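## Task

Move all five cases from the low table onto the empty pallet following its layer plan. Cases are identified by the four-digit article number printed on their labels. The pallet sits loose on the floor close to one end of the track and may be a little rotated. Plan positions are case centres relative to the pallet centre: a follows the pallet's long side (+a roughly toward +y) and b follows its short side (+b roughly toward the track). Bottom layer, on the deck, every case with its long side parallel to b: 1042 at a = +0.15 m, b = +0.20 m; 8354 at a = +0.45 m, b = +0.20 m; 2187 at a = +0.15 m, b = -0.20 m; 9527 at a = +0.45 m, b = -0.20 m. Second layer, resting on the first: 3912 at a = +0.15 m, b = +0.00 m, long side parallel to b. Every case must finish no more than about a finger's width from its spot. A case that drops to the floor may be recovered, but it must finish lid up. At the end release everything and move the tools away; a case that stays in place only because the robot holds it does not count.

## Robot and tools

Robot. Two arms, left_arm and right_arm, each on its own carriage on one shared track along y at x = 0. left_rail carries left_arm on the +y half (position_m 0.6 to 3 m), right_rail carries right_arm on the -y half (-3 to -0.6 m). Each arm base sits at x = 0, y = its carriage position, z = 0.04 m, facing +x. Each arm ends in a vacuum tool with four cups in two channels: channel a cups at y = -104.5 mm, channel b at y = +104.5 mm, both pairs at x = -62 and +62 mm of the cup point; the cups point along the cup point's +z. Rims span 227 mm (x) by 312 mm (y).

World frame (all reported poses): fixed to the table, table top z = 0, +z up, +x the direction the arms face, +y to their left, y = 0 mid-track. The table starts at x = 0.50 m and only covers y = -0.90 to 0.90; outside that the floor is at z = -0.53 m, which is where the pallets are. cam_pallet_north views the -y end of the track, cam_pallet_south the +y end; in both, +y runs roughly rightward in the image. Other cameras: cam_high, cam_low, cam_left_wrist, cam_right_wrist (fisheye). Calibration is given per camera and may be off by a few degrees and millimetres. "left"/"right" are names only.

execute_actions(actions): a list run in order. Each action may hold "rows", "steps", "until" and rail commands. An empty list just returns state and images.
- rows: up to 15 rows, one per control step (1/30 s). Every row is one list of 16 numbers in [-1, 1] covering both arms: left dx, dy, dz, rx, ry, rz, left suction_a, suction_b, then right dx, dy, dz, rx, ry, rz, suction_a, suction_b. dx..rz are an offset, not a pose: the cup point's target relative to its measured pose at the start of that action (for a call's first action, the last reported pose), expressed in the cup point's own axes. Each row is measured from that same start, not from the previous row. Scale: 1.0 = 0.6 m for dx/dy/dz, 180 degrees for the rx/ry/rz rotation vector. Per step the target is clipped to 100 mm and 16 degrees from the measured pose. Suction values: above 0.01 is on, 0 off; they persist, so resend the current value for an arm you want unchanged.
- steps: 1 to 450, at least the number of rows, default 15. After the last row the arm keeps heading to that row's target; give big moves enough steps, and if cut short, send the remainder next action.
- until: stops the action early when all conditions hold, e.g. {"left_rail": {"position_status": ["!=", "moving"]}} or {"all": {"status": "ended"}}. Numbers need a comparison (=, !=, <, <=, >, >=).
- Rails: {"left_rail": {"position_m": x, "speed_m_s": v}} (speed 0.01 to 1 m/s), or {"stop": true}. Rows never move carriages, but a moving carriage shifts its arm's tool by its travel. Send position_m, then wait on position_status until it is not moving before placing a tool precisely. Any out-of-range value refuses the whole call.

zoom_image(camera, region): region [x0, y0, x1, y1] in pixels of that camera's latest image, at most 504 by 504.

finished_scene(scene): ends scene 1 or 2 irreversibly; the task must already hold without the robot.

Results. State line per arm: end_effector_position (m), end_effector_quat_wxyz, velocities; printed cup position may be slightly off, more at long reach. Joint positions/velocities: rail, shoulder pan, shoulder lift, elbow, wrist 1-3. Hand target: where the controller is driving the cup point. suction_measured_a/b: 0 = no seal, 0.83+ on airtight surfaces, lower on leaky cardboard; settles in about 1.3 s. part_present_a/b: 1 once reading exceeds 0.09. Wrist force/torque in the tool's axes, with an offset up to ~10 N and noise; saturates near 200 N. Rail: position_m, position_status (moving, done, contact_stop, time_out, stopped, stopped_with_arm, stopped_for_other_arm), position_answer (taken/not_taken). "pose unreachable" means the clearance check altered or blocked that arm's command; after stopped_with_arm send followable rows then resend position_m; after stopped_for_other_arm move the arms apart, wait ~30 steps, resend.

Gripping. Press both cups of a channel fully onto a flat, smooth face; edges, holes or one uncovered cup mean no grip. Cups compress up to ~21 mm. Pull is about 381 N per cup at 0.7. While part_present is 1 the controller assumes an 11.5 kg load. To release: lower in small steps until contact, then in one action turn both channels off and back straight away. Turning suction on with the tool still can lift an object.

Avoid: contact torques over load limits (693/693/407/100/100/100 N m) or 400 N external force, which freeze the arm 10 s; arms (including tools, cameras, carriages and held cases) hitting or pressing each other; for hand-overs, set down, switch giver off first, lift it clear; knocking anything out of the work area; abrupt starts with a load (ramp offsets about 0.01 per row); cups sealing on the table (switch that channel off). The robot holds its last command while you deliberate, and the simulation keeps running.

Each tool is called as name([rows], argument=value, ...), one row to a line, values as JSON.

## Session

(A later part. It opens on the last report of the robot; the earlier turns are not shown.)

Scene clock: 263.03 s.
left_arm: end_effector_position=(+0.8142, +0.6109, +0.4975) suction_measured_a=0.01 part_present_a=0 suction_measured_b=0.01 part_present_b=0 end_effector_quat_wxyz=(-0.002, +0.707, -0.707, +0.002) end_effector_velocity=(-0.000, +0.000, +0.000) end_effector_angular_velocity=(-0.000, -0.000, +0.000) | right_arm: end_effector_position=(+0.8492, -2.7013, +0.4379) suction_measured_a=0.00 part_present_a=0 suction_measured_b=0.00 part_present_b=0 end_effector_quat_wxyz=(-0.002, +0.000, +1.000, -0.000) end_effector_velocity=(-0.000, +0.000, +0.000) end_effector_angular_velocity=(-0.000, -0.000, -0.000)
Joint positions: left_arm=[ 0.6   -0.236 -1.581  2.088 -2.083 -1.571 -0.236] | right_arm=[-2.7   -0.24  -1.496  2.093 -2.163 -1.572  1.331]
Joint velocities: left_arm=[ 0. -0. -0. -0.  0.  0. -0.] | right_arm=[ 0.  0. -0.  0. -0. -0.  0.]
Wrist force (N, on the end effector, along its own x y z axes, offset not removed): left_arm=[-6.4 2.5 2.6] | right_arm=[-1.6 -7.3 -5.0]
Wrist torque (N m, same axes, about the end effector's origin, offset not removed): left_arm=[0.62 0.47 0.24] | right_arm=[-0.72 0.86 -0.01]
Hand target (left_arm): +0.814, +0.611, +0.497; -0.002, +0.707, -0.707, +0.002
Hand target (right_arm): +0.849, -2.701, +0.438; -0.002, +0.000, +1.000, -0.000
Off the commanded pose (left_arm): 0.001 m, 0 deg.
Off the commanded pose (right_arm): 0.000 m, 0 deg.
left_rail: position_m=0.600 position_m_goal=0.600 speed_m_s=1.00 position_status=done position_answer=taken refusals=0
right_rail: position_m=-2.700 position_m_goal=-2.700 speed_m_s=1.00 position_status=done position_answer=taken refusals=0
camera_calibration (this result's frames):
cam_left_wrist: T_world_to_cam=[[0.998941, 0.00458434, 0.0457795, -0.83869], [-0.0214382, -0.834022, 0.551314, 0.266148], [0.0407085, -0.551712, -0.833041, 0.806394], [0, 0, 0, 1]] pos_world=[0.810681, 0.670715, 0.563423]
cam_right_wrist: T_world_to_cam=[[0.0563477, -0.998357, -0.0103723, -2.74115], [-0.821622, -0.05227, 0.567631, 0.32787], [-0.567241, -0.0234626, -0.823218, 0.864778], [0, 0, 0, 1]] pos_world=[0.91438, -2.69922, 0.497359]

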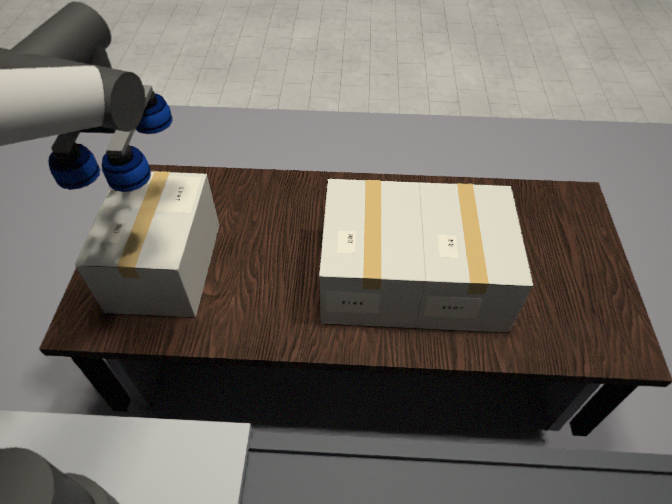

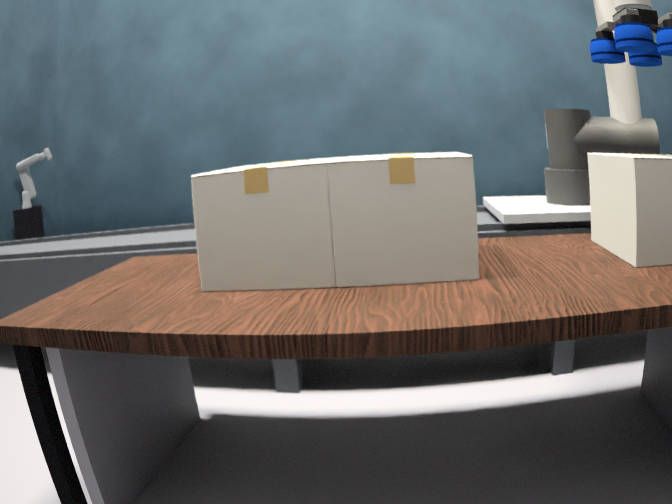

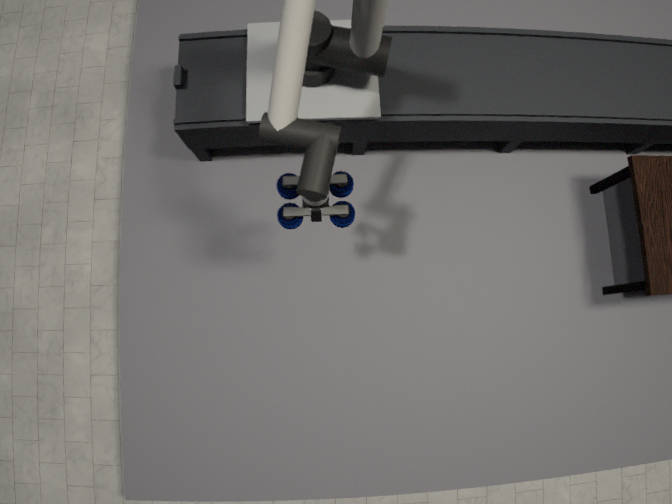

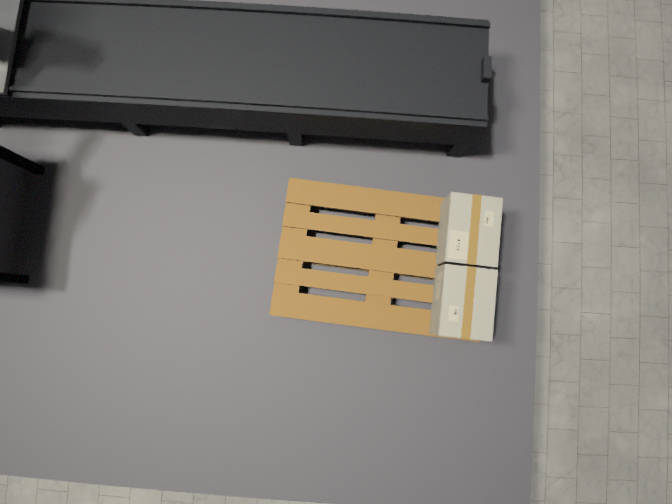

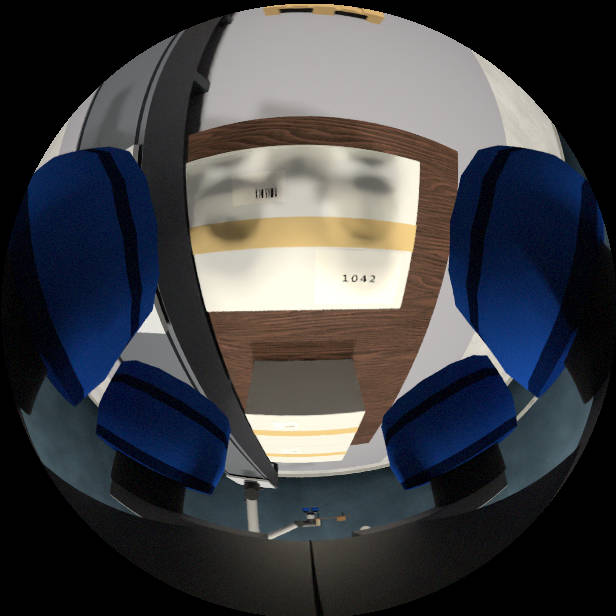

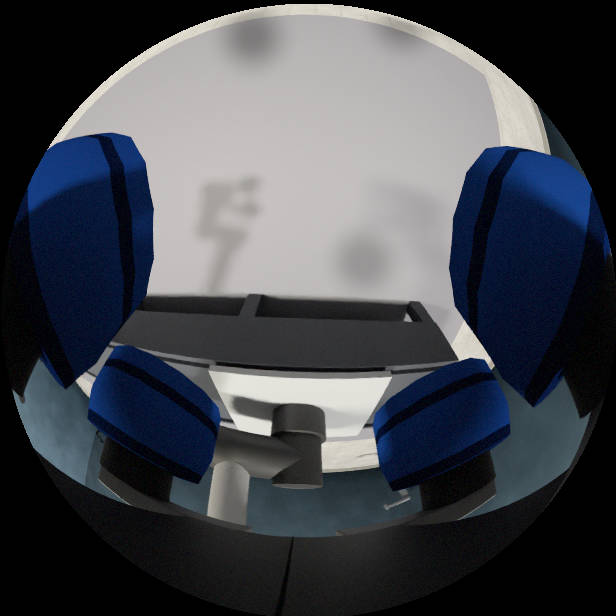

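execute_actions([
  {"rows":[[0,0,0.03,0,0,0,0,0,0,0,0,0,0,0,0,0],[0,0,0.08,0,0,0,0,0,0,0,0,0,0,0,0,0],[0,0,0.14,0,0,0,0,0,0,0,0,0,0,0,0,0],[0,0,0.2,0,0,0,0,0,0,0,0,0,0,0,0,0],[0,0,0.26,0,0,0,0,0,0,0,0,0,0,0,0,0],[0,0,0.31,0,0,0,0,0,0,0,0,0,0,0,0,0],[0,0,0.35,0,0,0,0,0,0,0,0,0,0,0,0,0],[0,0,0.38,0,0,0,0,0,0,0,0,0,0,0,0,0],[0,0,0.392,0,0,0,0,0,0,0,0,0,0,0,0,0]],"steps":26},
  {"rows":[[0,0,0.006,0,0,0,1,1,0,0,0,0,0,0,0,0],[0,0,0.012,0,0,0,1,1,0,0,0,0,0,0,0,0],[0,0,0.018,0,0,0,1,1,0,0,0,0,0,0,0,0],[0,0,0.024,0,0,0,1,1,0,0,0,0,0,0,0,0],[0,0,0.03,0,0,0,1,1,0,0,0,0,0,0,0,0],[0,0,0.036,0,0,0,1,1,0,0,0,0,0,0,0,0],[0,0,0.042,0,0,0,1,1,0,0,0,0,0,0,0,0],[0,0,0.048,0,0,0,1,1,0,0,0,0,0,0,0,0],[0,0,0.054,0,0,0,1,1,0,0,0,0,0,0,0,0],[0,0,0.06,0,0,0,1,1,0,0,0,0,0,0,0,0]],"steps":26},
])

Scene clock: 282.07 s.
left_arm: end_effector_position=(+0.8158, +0.6107, +0.2269) suction_measured_a=0.89 part_present_a=1 suction_measured_b=0.89 part_present_b=1 end_effector_quat_wxyz=(-0.002, +0.707, -0.707, +0.002) end_effector_velocity=(+0.000, -0.000, -0.000) end_effector_angular_velocity=(-0.000, -0.000, -0.000) | right_arm: end_effector_position=(+0.8492, -2.7013, +0.4379) suction_measured_a=0.00 part_present_a=0 suction_measured_b=0.00 part_present_b=0 end_effector_quat_wxyz=(-0.002, +0.000, +1.000, -0.000) end_effector_velocity=(+0.000, -0.000, -0.000) end_effector_angular_velocity=(+0.000, +0.000, -0.000)
Joint positions: left_arm=[ 0.6   -0.236 -1.322  2.283 -2.538 -1.571 -0.236] | right_arm=[-2.7   -0.24  -1.496  2.093 -2.163 -1.572  1.331]
Joint velocities: left_arm=[ 0.     0.     0.001  0.    -0.001 -0.     0.   ] | right_arm=[ 0. -0.  0. -0.  0.  0.  0.]
Wrist force (N, on the end effector, along its own x y z axes, offset not removed): left_arm=[0.4 10.4 -27.1] | right_arm=[-1.8 -4.1 3.0]
Wrist torque (N m, same axes, about the end effector's origin, offset not removed): left_arm=[-0.50 -0.97 -0.04] | right_arm=[-0.24 0.64 -0.09]
Hand target (left_arm): +0.816, +0.611, +0.227; -0.002, +0.707, -0.707, +0.002
Hand target (right_arm): +0.849, -2.701, +0.438; -0.002, +0.000, +1.000, -0.000
Off the commanded pose (left_arm): 0.000 m, 0 deg.
Off the commanded pose (right_arm): 0.000 m, 0 deg.
left_rail: position_m=0.600 position_m_goal=0.600 speed_m_s=1.00 position_status=done position_answer=taken refusals=0
right_rail: position_m=-2.700 position_m_goal=-2.700 speed_m_s=1.00 position_status=done position_answer=taken refusals=0
camera_calibration (this result's frames):
cam_left_wrist: T_world_to_cam=[[0.998942, 0.00455171, 0.0457545, -0.827833], [-0.0214513, -0.834026, 0.551308, 0.415256], [0.0406699, -0.551707, -0.833046, 0.580852], [0, 0, 0, 1]] pos_world=[0.812242, 0.670562, 0.29282]
cam_right_wrist: T_world_to_cam=[[0.0563477, -0.998357, -0.0103722, -2.74115], [-0.821622, -0.0522699, 0.567631, 0.32787], [-0.567241, -0.0234627, -0.823218, 0.864778], [0, 0, 0, 1]] pos_world=[0.914381, -2.69922, 0.497359]

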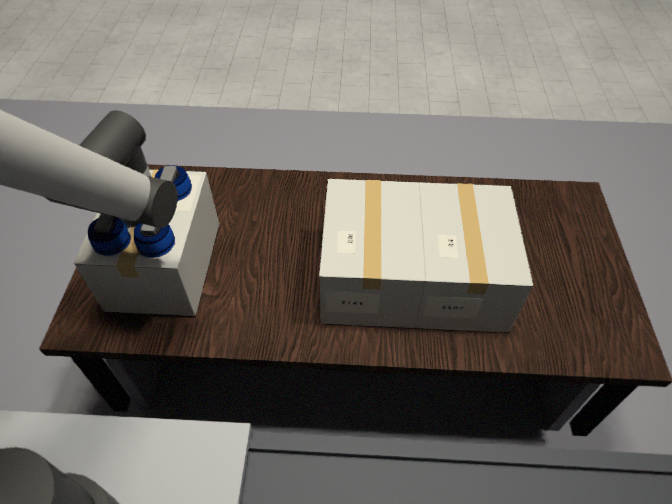

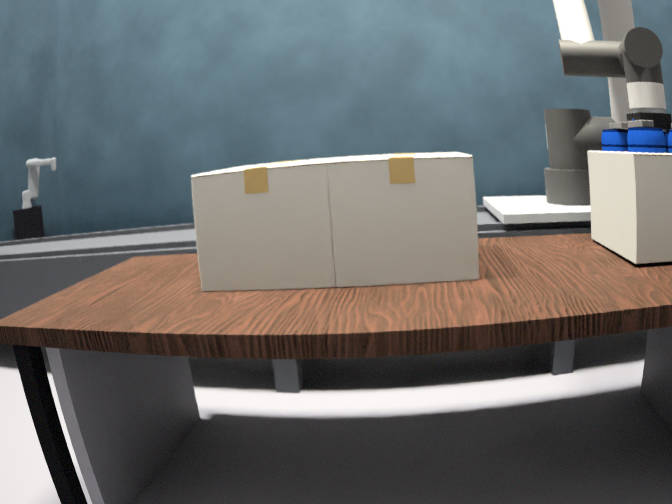

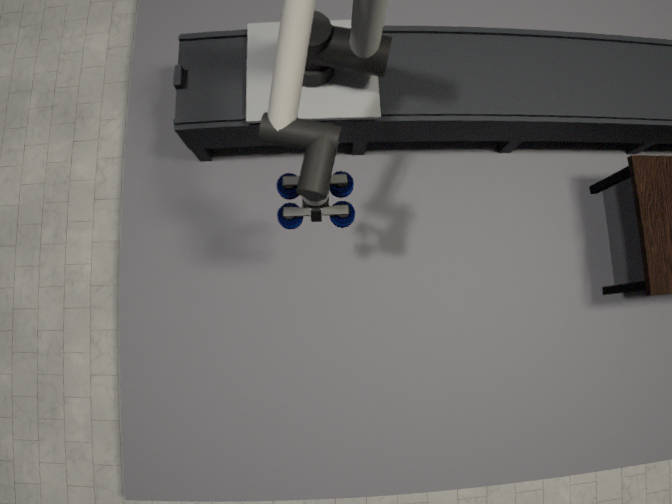

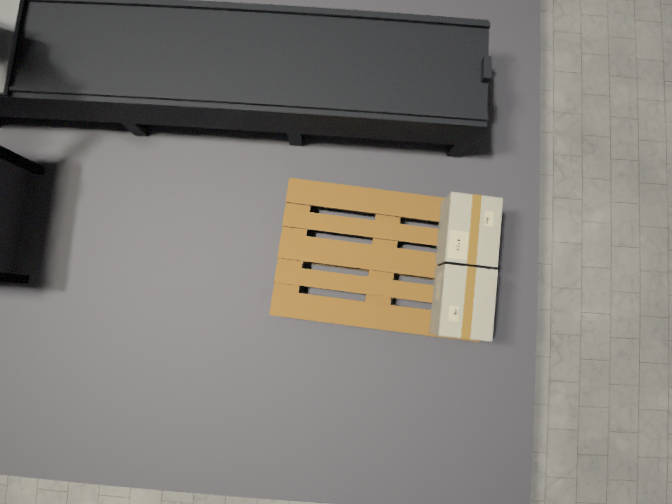

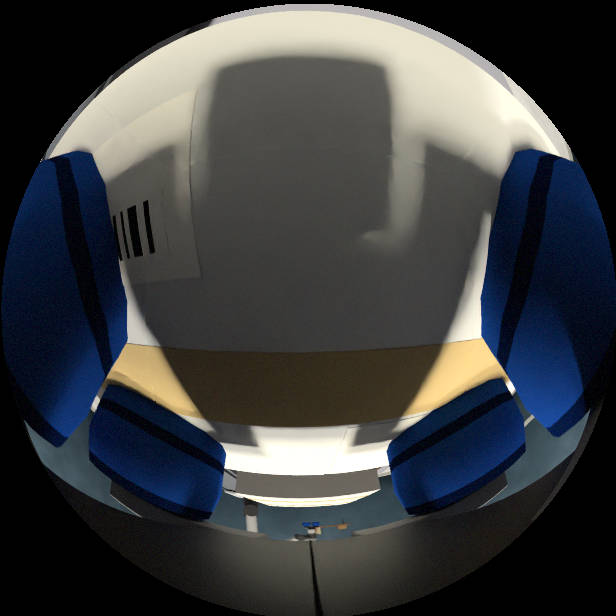

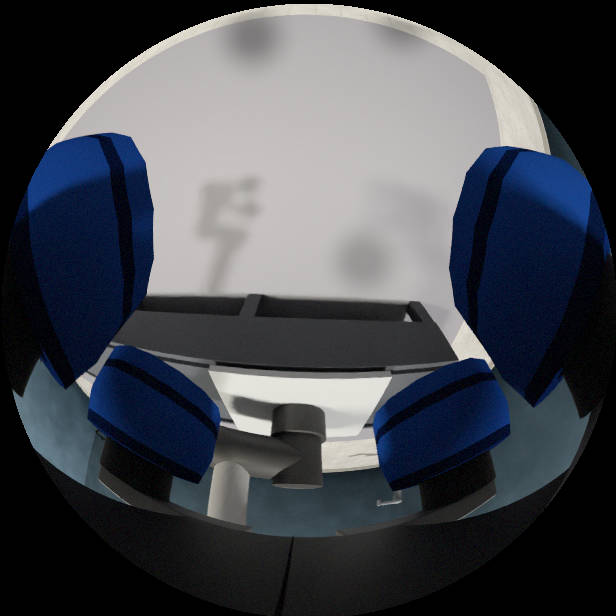

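execute_actions([
  {"rows":[[0,0,-0.005,0,0,0,1,1,0,0,0,0,0,0,0,0],[0,0,-0.015,0,0,0,1,1,0,0,0,0,0,0,0,0],[0,0,-0.03,0,0,0,1,1,0,0,0,0,0,0,0,0],[0,0,-0.045,0,0,0,1,1,0,0,0,0,0,0,0,0],[0,0,-0.06,0,0,0,1,1,0,0,0,0,0,0,0,0],[0,0,-0.075,0,0,0,1,1,0,0,0,0,0,0,0,0],[0,0,-0.09,0,0,0,1,1,0,0,0,0,0,0,0,0],[0,0,-0.1,0,0,0,1,1,0,0,0,0,0,0,0,0]],"steps":12},
  {"left_rail":{"position_m":3.0},"rows":[[-0.01,0.003,0,0,0,0.001,1,1,0,0,0,0,0,0,0,0],[-0.02,0.006,0,0,0,0.002,1,1,0,0,0,0,0,0,0,0],[-0.035,0.009,0,0,0,0.004,1,1,0,0,0,0,0,0,0,0],[-0.05,0.012,0,0,0,0.006,1,1,0,0,0,0,0,0,0,0],[-0.065,0.015,0,0,0,0.008,1,1,0,0,0,0,0,0,0,0],[-0.08,0.018,0,0,0,0.01,1,1,0,0,0,0,0,0,0,0],[-0.095,0.021,0,0,0,0.012,1,1,0,0,0,0,0,0,0,0],[-0.11,0.024,0,0,0,0.014,1,1,0,0,0,0,0,0,0,0],[-0.125,0.027,0,0,0,0.0156,1,1,0,0,0,0,0,0,0,0],[-0.14,0.03,0,0,0,0.0156,1,1,0,0,0,0,0,0,0,0],[-0.155,0.033,0,0,0,0.0156,1,1,0,0,0,0,0,0,0,0],[-0.173,0.037,0,0,0,0.0156,1,1,0,0,0,0,0,0,0,0]],"steps":27},
  {"rows":[[0,0,0.02,0,0,0,1,1,0,0,0,0,0,0,0,0],[0,0,0.05,0,0,0,1,1,0,0,0,0,0,0,0,0],[0,0,0.09,0,0,0,1,1,0,0,0,0,0,0,0,0],[0,0,0.14,0,0,0,1,1,0,0,0,0,0,0,0,0],[0,0,0.19,0,0,0,1,1,0,0,0,0,0,0,0,0],[0,0,0.24,0,0,0,1,1,0,0,0,0,0,0,0,0],[0,0,0.29,0,0,0,1,1,0,0,0,0,0,0,0,0],[0,0,0.34,0,0,0,1,1,0,0,0,0,0,0,0,0],[0,0,0.39,0,0,0,1,1,0,0,0,0,0,0,0,0],[0,0,0.44,0,0,0,1,1,0,0,0,0,0,0,0,0],[0,0,0.49,0,0,0,1,1,0,0,0,0,0,0,0,0],[0,0,0.54,0,0,0,1,1,0,0,0,0,0,0,0,0],[0,0,0.59,0,0,0,1,1,0,0,0,0,0,0,0,0],[0,0,0.64,0,0,0,1,1,0,0,0,0,0,0,0,0],[0,0,0.69,0,0,0,1,1,0,0,0,0,0,0,0,0]],"steps":75,"until":{"left_rail":{"position_status":["!=","moving"]}}},
])

zoom_image(camera="cam_pallet_south", region=[340, 170, 480, 290])

Scene clock: 304.83 s.
left_arm: end_effector_position=(+0.7967, +3.1140, -0.1335) suction_measured_a=0.90 part_present_a=1 suction_measured_b=0.90 part_present_b=1 end_effector_quat_wxyz=(-0.002, +0.690, -0.724, +0.003) end_effector_velocity=(+0.001, -0.005, +0.000) end_effector_angular_velocity=(-0.007, -0.001, -0.003) | right_arm: end_effector_position=(+0.8492, -2.7013, +0.4379) suction_measured_a=0.00 part_present_a=0 suction_measured_b=0.00 part_present_b=0 end_effector_quat_wxyz=(-0.002, +0.000, +1.000, -0.000) end_effector_velocity=(-0.000, +0.000, +0.000) end_effector_angular_velocity=(-0.000, -0.000, +0.000)
Joint positions: left_arm=[ 3.    -0.11  -0.78   2.344 -3.142 -1.572 -0.061] | right_arm=[-2.7   -0.24  -1.496  2.093 -2.163 -1.572  1.331]
Joint velocities: left_arm=[ 0.    -0.003  0.    -0.001 -0.001 -0.007  0.   ] | right_arm=[ 0.  0. -0.  0. -0. -0. -0.]
Wrist force (N, on the end effector, along its own x y z axes, offset not removed): left_arm=[0.2 7.8 -25.8] | right_arm=[1.7 -4.5 -1.8]
Wrist torque (N m, same axes, about the end effector's origin, offset not removed): left_arm=[-1.15 -0.59 0.24] | right_arm=[-0.35 0.33 -0.05]
Hand target (left_arm): +0.797, +3.114, -0.134; -0.002, +0.690, -0.724, +0.003
Hand target (right_arm): +0.849, -2.701, +0.438; -0.002, +0.000, +1.000, -0.000
Off the commanded pose (left_arm): 0.001 m, 0 deg.
Off the commanded pose (right_arm): 0.000 m, 0 deg.
left_rail: position_m=3.000 position_m_goal=3.000 speed_m_s=1.00 position_status=done position_answer=taken refusals=0
right_rail: position_m=-2.700 position_m_goal=-2.700 speed_m_s=1.00 position_status=done position_answer=taken refusals=0
camera_calibration (this result's frames):
cam_left_wrist: T_world_to_cam=[[0.997902, -0.0442166, 0.0473018, -0.650775], [-0.0629964, -0.83186, 0.551398, 2.72775], [0.0149675, -0.553221, -0.8329, 1.6877], [0, 0, 0, 1]] pos_world=[0.795988, 3.174, -0.0676124]
cam_right_wrist: T_world_to_cam=[[0.0563478, -0.998357, -0.0103724, -2.74115], [-0.821622, -0.0522702, 0.567631, 0.32787], [-0.567241, -0.0234626, -0.823218, 0.864779], [0, 0, 0, 1]] pos_world=[0.914381, -2.69922, 0.49736]

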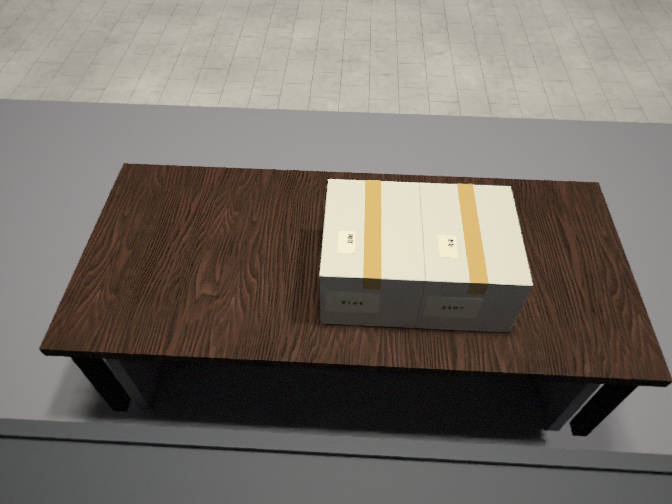

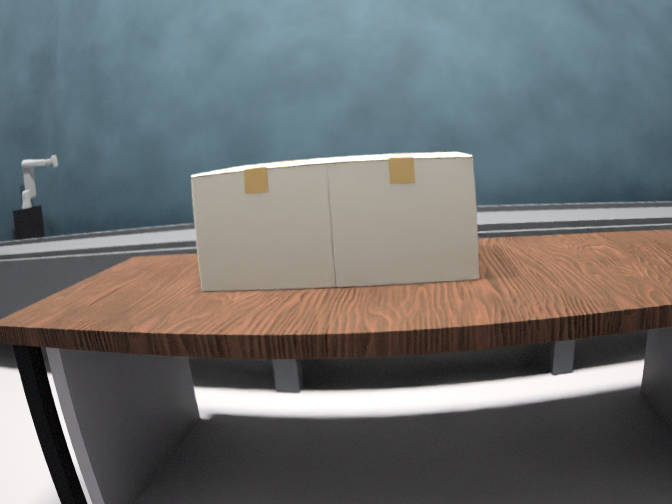

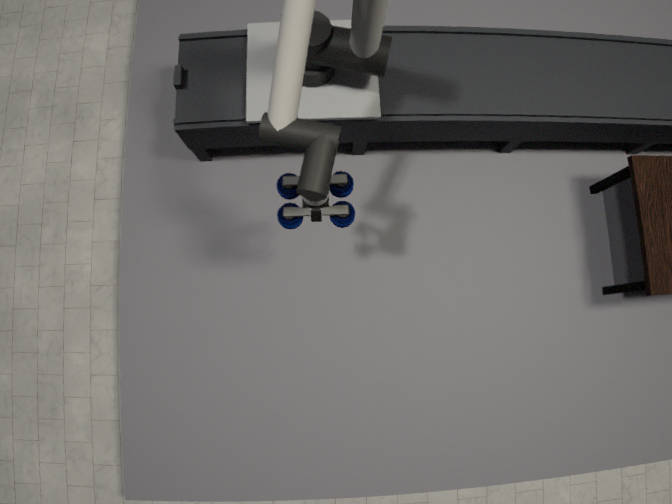

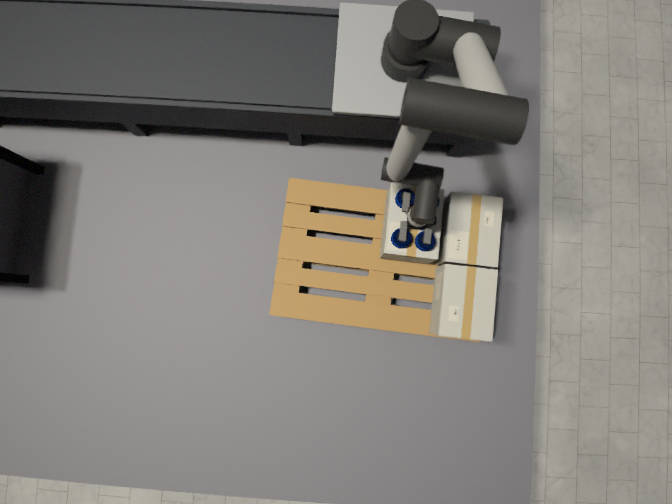

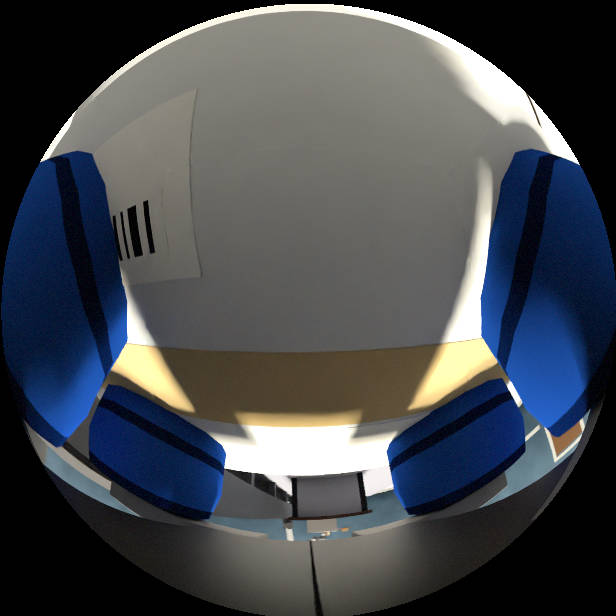

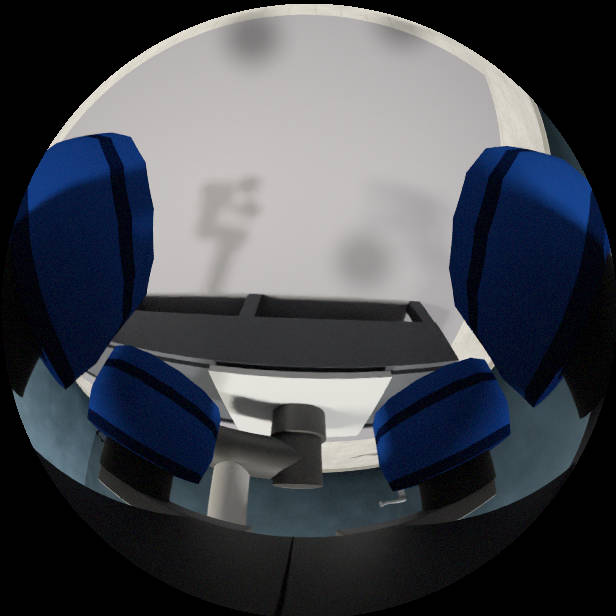

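Region (340, 170, 480, 290) of cam_pallet_south's 672x504 image, scaled by 3.600, with more detail than that image has; it fills the top 432 rows of this view, and the rest is white.

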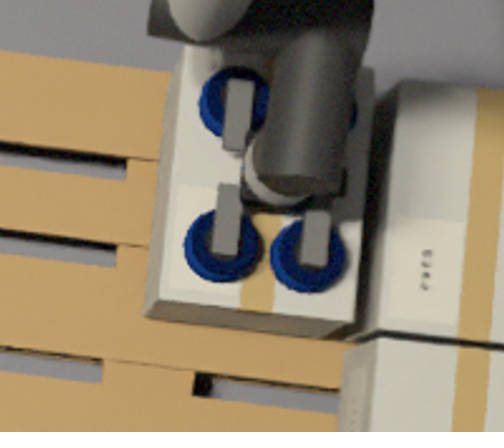

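execute_actions([
  {"rows":[[-0.005,0,0.004,0,0,0,1,1,0,0,0,0,0,0,0,0],[-0.011,0,0.008,0,0,0,1,1,0,0,0,0,0,0,0,0],[-0.017,0,0.013,0,0,0,1,1,0,0,0,0,0,0,0,0],[-0.023,0,0.018,0,0,0,1,1,0,0,0,0,0,0,0,0],[-0.029,0,0.023,0,0,0,1,1,0,0,0,0,0,0,0,0],[-0.035,0,0.028,0,0,0,1,1,0,0,0,0,0,0,0,0],[-0.04,0,0.032,0,0,0,1,1,0,0,0,0,0,0,0,0],[-0.043,0,0.036,0,0,0,1,1,0,0,0,0,0,0,0,0]],"steps":20},
])

zoom_image(camera="cam_pallet_south", region=[350, 170, 470, 290])

Scene clock: 313.60 s.
left_arm: end_effector_position=(+0.7982, +3.1397, -0.1550) suction_measured_a=0.90 part_present_a=1 suction_measured_b=0.90 part_present_b=1 end_effector_quat_wxyz=(-0.002, +0.690, -0.724, +0.003) end_effector_velocity=(+0.000, +0.001, -0.001) end_effector_angular_velocity=(-0.001, -0.000, -0.000) | right_arm: end_effector_position=(+0.8492, -2.7013, +0.4379) suction_measured_a=0.00 part_present_a=0 suction_measured_b=0.00 part_present_b=0 end_effector_quat_wxyz=(-0.002, +0.000, +1.000, -0.000) end_effector_velocity=(+0.000, -0.000, -0.000) end_effector_angular_velocity=(+0.000, +0.000, -0.000)
Joint positions: left_arm=[ 3.    -0.077 -0.745  2.33  -3.163 -1.572 -0.028] | right_arm=[-2.7   -0.24  -1.496  2.093 -2.163 -1.572  1.331]
Joint velocities: left_arm=[ 0.     0.002  0.002 -0.001 -0.001 -0.001  0.002] | right_arm=[ 0. -0.  0. -0.  0. -0.  0.]
Wrist force (N, on the end effector, along its own x y z axes, offset not removed): left_arm=[-2.1 4.8 -26.6] | right_arm=[-0.9 -0.8 0.0]
Wrist torque (N m, same axes, about the end effector's origin, offset not removed): left_arm=[-1.47 -0.64 0.21] | right_arm=[0.14 0.76 -0.03]
Hand target (left_arm): +0.798, +3.140, -0.155; -0.002, +0.690, -0.724, +0.003
Hand target (right_arm): +0.849, -2.701, +0.438; -0.002, +0.000, +1.000, -0.000
Off the commanded pose (left_arm): 0.000 m, 0 deg.
Off the commanded pose (right_arm): 0.000 m, 0 deg.
left_rail: position_m=3.000 position_m_goal=3.000 speed_m_s=1.00 position_status=done position_answer=taken refusals=0
right_rail: position_m=-2.700 position_m_goal=-2.700 speed_m_s=1.00 position_status=done position_answer=taken refusals=0
camera_calibration (this result's frames):
cam_left_wrist: T_world_to_cam=[[0.9979, -0.0442221, 0.0473371, -0.650033], [-0.0630193, -0.831903, 0.551331, 2.76116], [0.0149989, -0.553156, -0.832943, 1.68372], [0, 0, 0, 1]] pos_world=[0.79742, 3.19963, -0.0891027]
cam_right_wrist: T_world_to_cam=[[0.0563478, -0.998357, -0.0103722, -2.74115], [-0.821622, -0.05227, 0.567631, 0.32787], [-0.567241, -0.0234627, -0.823218, 0.864778], [0, 0, 0, 1]] pos_world=[0.914381, -2.69922, 0.49736]

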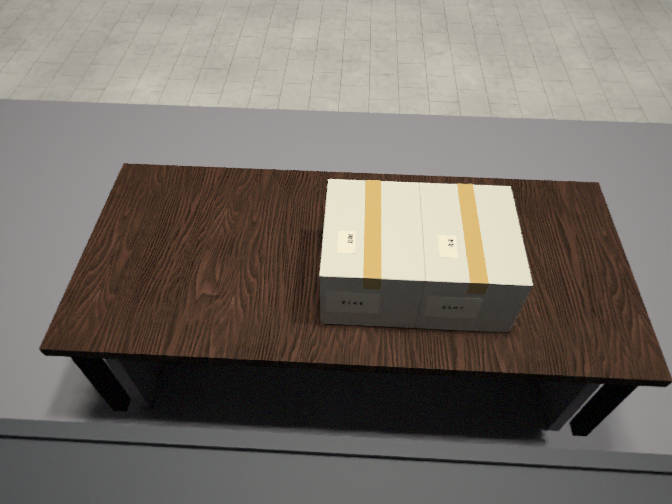

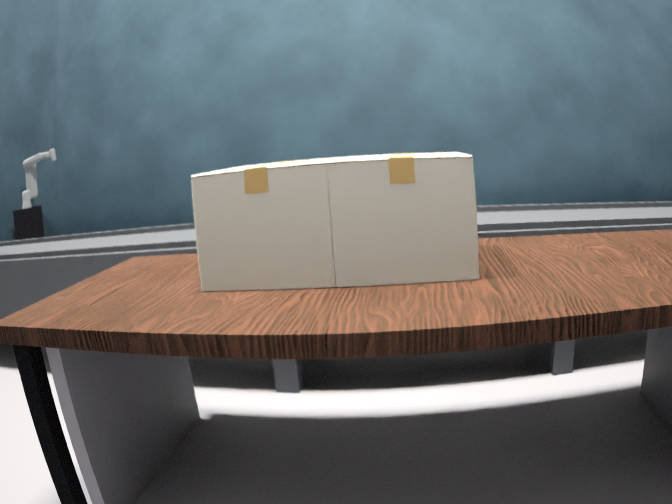

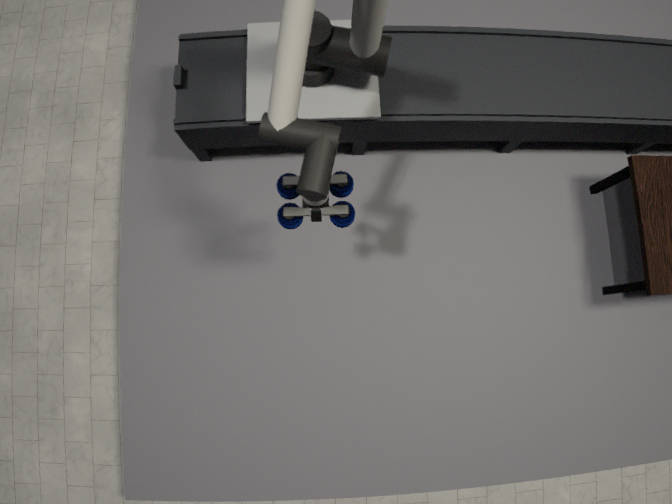

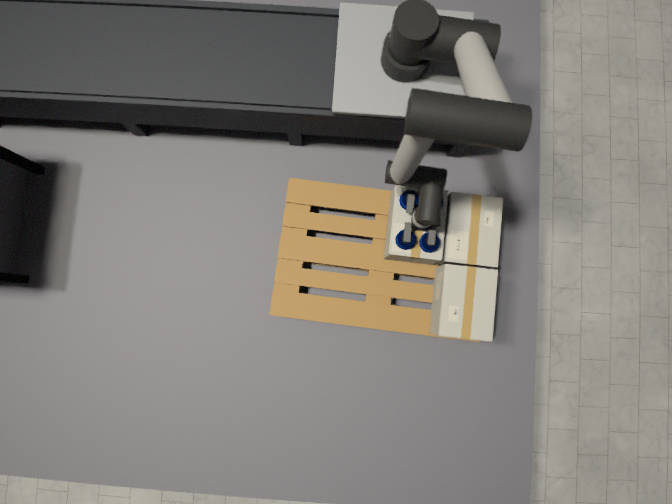

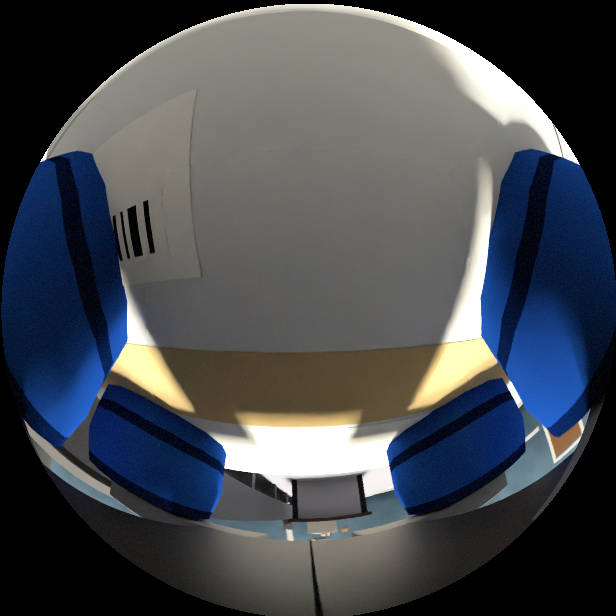

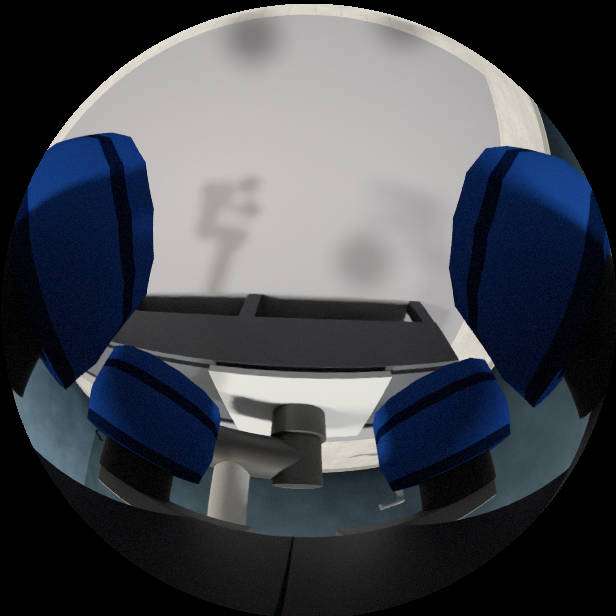

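Region (350, 170, 470, 290) of cam_pallet_south's 672x504 image, scaled by 4.200, with more detail than that image has.

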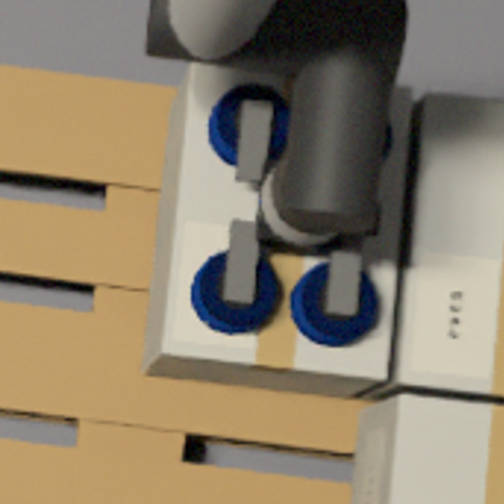

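zoom_image(camera="cam_pallet_south", region=[360, 230, 420, 290])

zoom_image(camera="cam_pallet_south", region=[370, 175, 420, 225])

Region (360, 230, 420, 290) of cam_pallet_south's 672x504 image, scaled by 8.400, with more detail than that image has.

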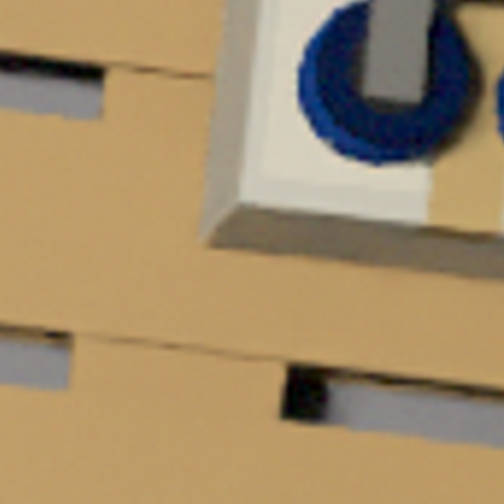

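Region (370, 175, 420, 225) of cam_pallet_south's 672x504 image, scaled by 10.080, with more detail than that image has.

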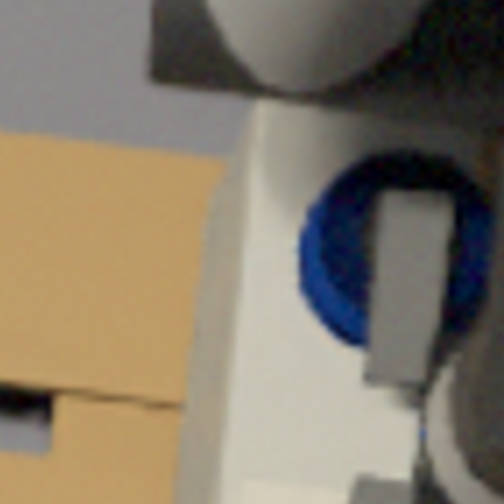

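execute_actions([
  {"rows":[[-0.001,0.004,0.001,0,0,0,1,1,0,0,0,0,0,0,0,0],[-0.002,0.008,0.002,0,0,0,1,1,0,0,0,0,0,0,0,0],[-0.003,0.012,0.004,0,0,0,1,1,0,0,0,0,0,0,0,0],[-0.004,0.016,0.006,0,0,0,1,1,0,0,0,0,0,0,0,0],[-0.004,0.018,0.008,0,0,0,1,1,0,0,0,0,0,0,0,0],[-0.004,0.018,0.01,0,0,0,1,1,0,0,0,0,0,0,0,0],[-0.004,0.018,0.012,0,0,0,1,1,0,0,0,0,0,0,0,0],[-0.004,0.018,0.0135,0,0,0,1,1,0,0,0,0,0,0,0,0],[-0.004,0.018,0.015,0,0,0,1,1,0,0,0,0,0,0,0,0]],"steps":20},
  {"rows":[[0,0,-0.001,0,0,0,0,0,0,0,0,0,0,0,0,0],[0,0,-0.002,0,0,0,0,0,0,0,0,0,0,0,0,0],[0,0,-0.004,0,0,0,0,0,0,0,0,0,0,0,0,0],[0,0,-0.007,0,0,0,0,0,0,0,0,0,0,0,0,0],[0,0,-0.01,0,0,0,0,0,0,0,0,0,0,0,0,0],[0,0,-0.014,0,0,0,0,0,0,0,0,0,0,0,0,0],[0,0,-0.018,0,0,0,0,0,0,0,0,0,0,0,0,0],[0,0,-0.023,0,0,0,0,0,0,0,0,0,0,0,0,0],[0,0,-0.028,0,0,0,0,0,0,0,0,0,0,0,0,0],[0,0,-0.034,0,0,0,0,0,0,0,0,0,0,0,0,0],[0,0,-0.042,0,0,0,0,0,0,0,0,0,0,0,0,0],[0,0,-0.055,0,0,0,0,0,0,0,0,0,0,0,0,0],[0,0,-0.075,0,0,0,0,0,0,0,0,0,0,0,0,0],[0,0,-0.1,0,0,0,0,0,0,0,0,0,0,0,0,0],[0,0,-0.2,0,0,0,0,0,0,0,0,0,0,0,0,0]],"steps":24},
  {"left_rail":{"position_m":2.2},"rows":[[0,0,-0.1,0,0,0,0,0,0,0,0,0,0,0,0,0],[0,0,-0.2,0,0,0,0,0,0,0,0,0,0,0,0,0],[0,0,-0.3,0,0,0,0,0,0,0,0,0,0,0,0,0],[0,0,-0.4,0,0,0,0,0,0,0,0,0,0,0,0,0],[0,0,-0.5,0,0,0,0,0,0,0,0,0,0,0,0,0],[0,0,-0.6,0,0,0,0,0,0,0,0,0,0,0,0,0],[0,0,-0.7,0,0,0,0,0,0,0,0,0,0,0,0,0],[0,0,-0.8,0,0,0,0,0,0,0,0,0,0,0,0,0],[0,0,-0.9,0,0,0,0,0,0,0,0,0,0,0,0,0]],"steps":50,"until":{"left_rail":{"position_status":["!=","moving"]}}},
])

zoom_image(camera="cam_pallet_south", region=[360, 175, 510, 295])

Scene clock: 356.87 s.
left_arm: end_effector_position=(+0.7817, +2.3436, +0.4903) suction_measured_a=0.01 part_present_a=0 suction_measured_b=0.01 part_present_b=0 end_effector_quat_wxyz=(-0.002, +0.690, -0.724, +0.004) end_effector_velocity=(+0.000, -0.000, +0.003) end_effector_angular_velocity=(+0.000, +0.001, +0.000) | right_arm: end_effector_position=(+0.8492, -2.7013, +0.4379) suction_measured_a=0.00 part_present_a=0 suction_measured_b=0.00 part_present_b=0 end_effector_quat_wxyz=(-0.002, +0.000, +1.000, -0.000) end_effector_velocity=(-0.000, +0.000, +0.000) end_effector_angular_velocity=(+0.000, -0.000, +0.000)
Joint positions: left_arm=[ 2.2   -0.074 -1.601  2.119 -2.097 -1.572 -0.025] | right_arm=[-2.7   -0.24  -1.496  2.093 -2.163 -1.572  1.331]
Joint velocities: left_arm=[ 0.     0.    -0.002 -0.003  0.006 -0.    -0.   ] | right_arm=[ 0.  0. -0.  0. -0.  0. -0.]
Wrist force (N, on the end effector, along its own x y z axes, offset not removed): left_arm=[0.5 7.8 4.9] | right_arm=[-3.5 3.1 -1.2]
Wrist torque (N m, same axes, about the end effector's origin, offset not removed): left_arm=[1.28 -0.38 0.15] | right_arm=[0.80 1.11 -0.11]
Hand target (left_arm): +0.782, +2.343, +0.491; -0.002, +0.690, -0.724, +0.004
Hand target (right_arm): +0.849, -2.701, +0.438; -0.002, +0.000, +1.000, -0.000
Off the commanded pose (left_arm): 0.001 m, 0 deg.
Off the commanded pose (right_arm): 0.000 m, 0 deg.
left_rail: position_m=2.200 position_m_goal=2.200 speed_m_s=1.00 position_status=done position_answer=taken refusals=0
right_rail: position_m=-2.700 position_m_goal=-2.700 speed_m_s=1.00 position_status=done position_answer=taken refusals=0
camera_calibration (this result's frames):
cam_left_wrist: T_world_to_cam=[[0.997845, -0.0442417, 0.0484549, -0.699858], [-0.0636552, -0.831831, 0.551367, 1.74237], [0.0159128, -0.553263, -0.832854, 1.78064], [0, 0, 0, 1]] pos_world=[0.780925, 2.40355, 0.556237]
cam_right_wrist: T_world_to_cam=[[0.0563478, -0.998357, -0.0103722, -2.74115], [-0.821622, -0.05227, 0.567631, 0.32787], [-0.567241, -0.0234627, -0.823218, 0.864778], [0, 0, 0, 1]] pos_world=[0.914381, -2.69922, 0.49736]

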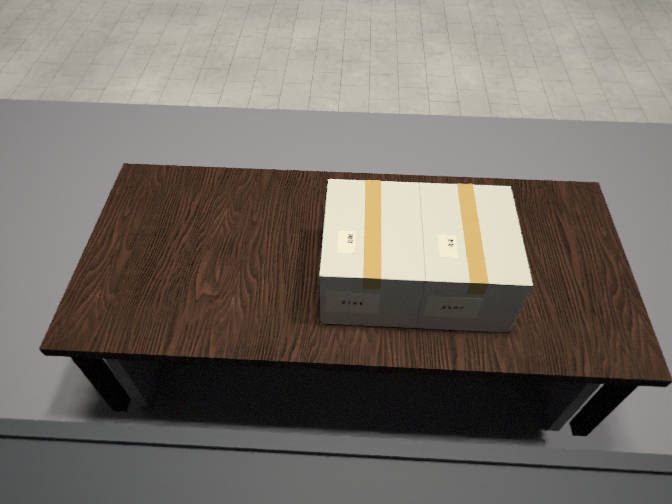

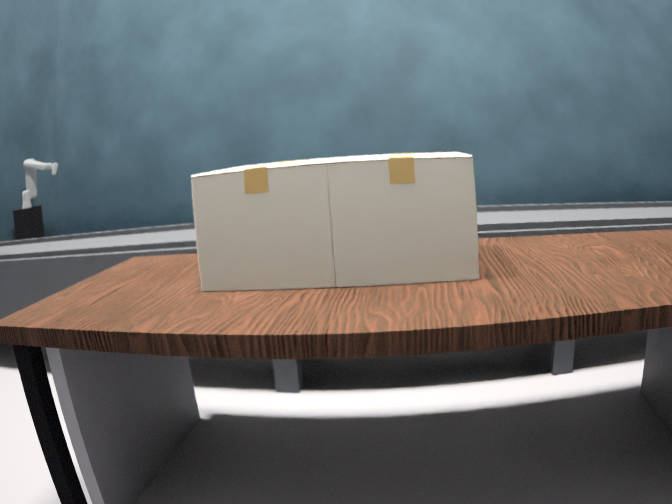

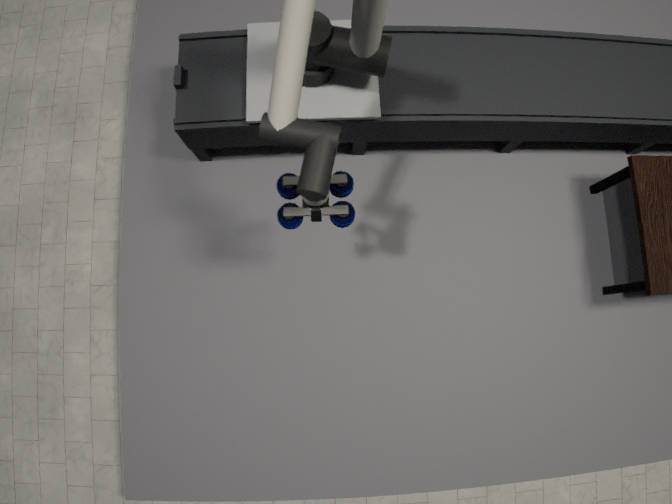

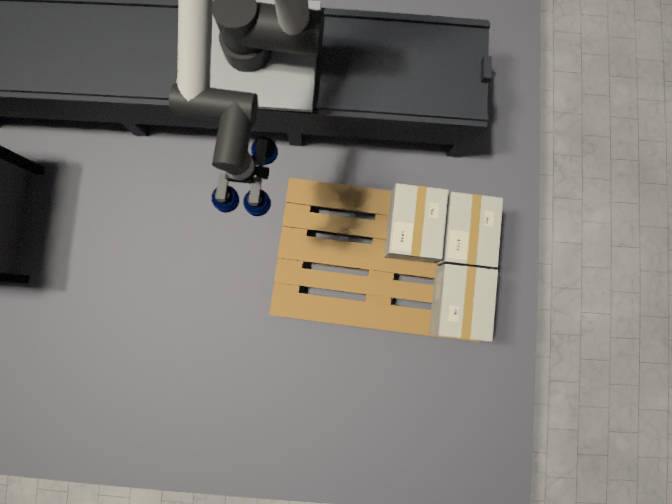

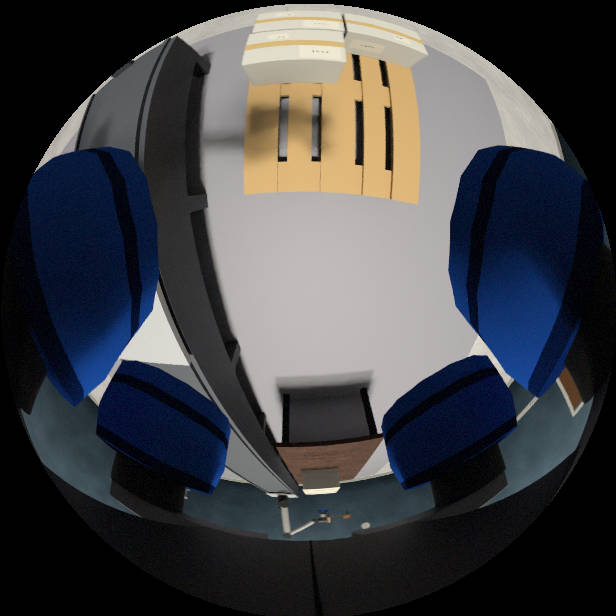

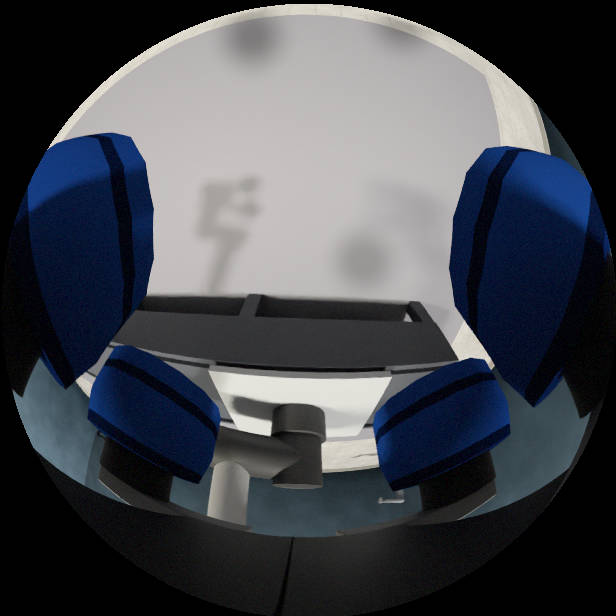

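Region (360, 175, 510, 295) of cam_pallet_south's 672x504 image, scaled by 3.360, with more detail than that image has; it fills the top 403 rows of this view, and the rest is white.

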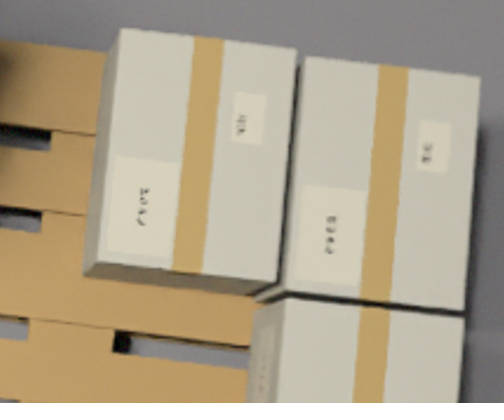

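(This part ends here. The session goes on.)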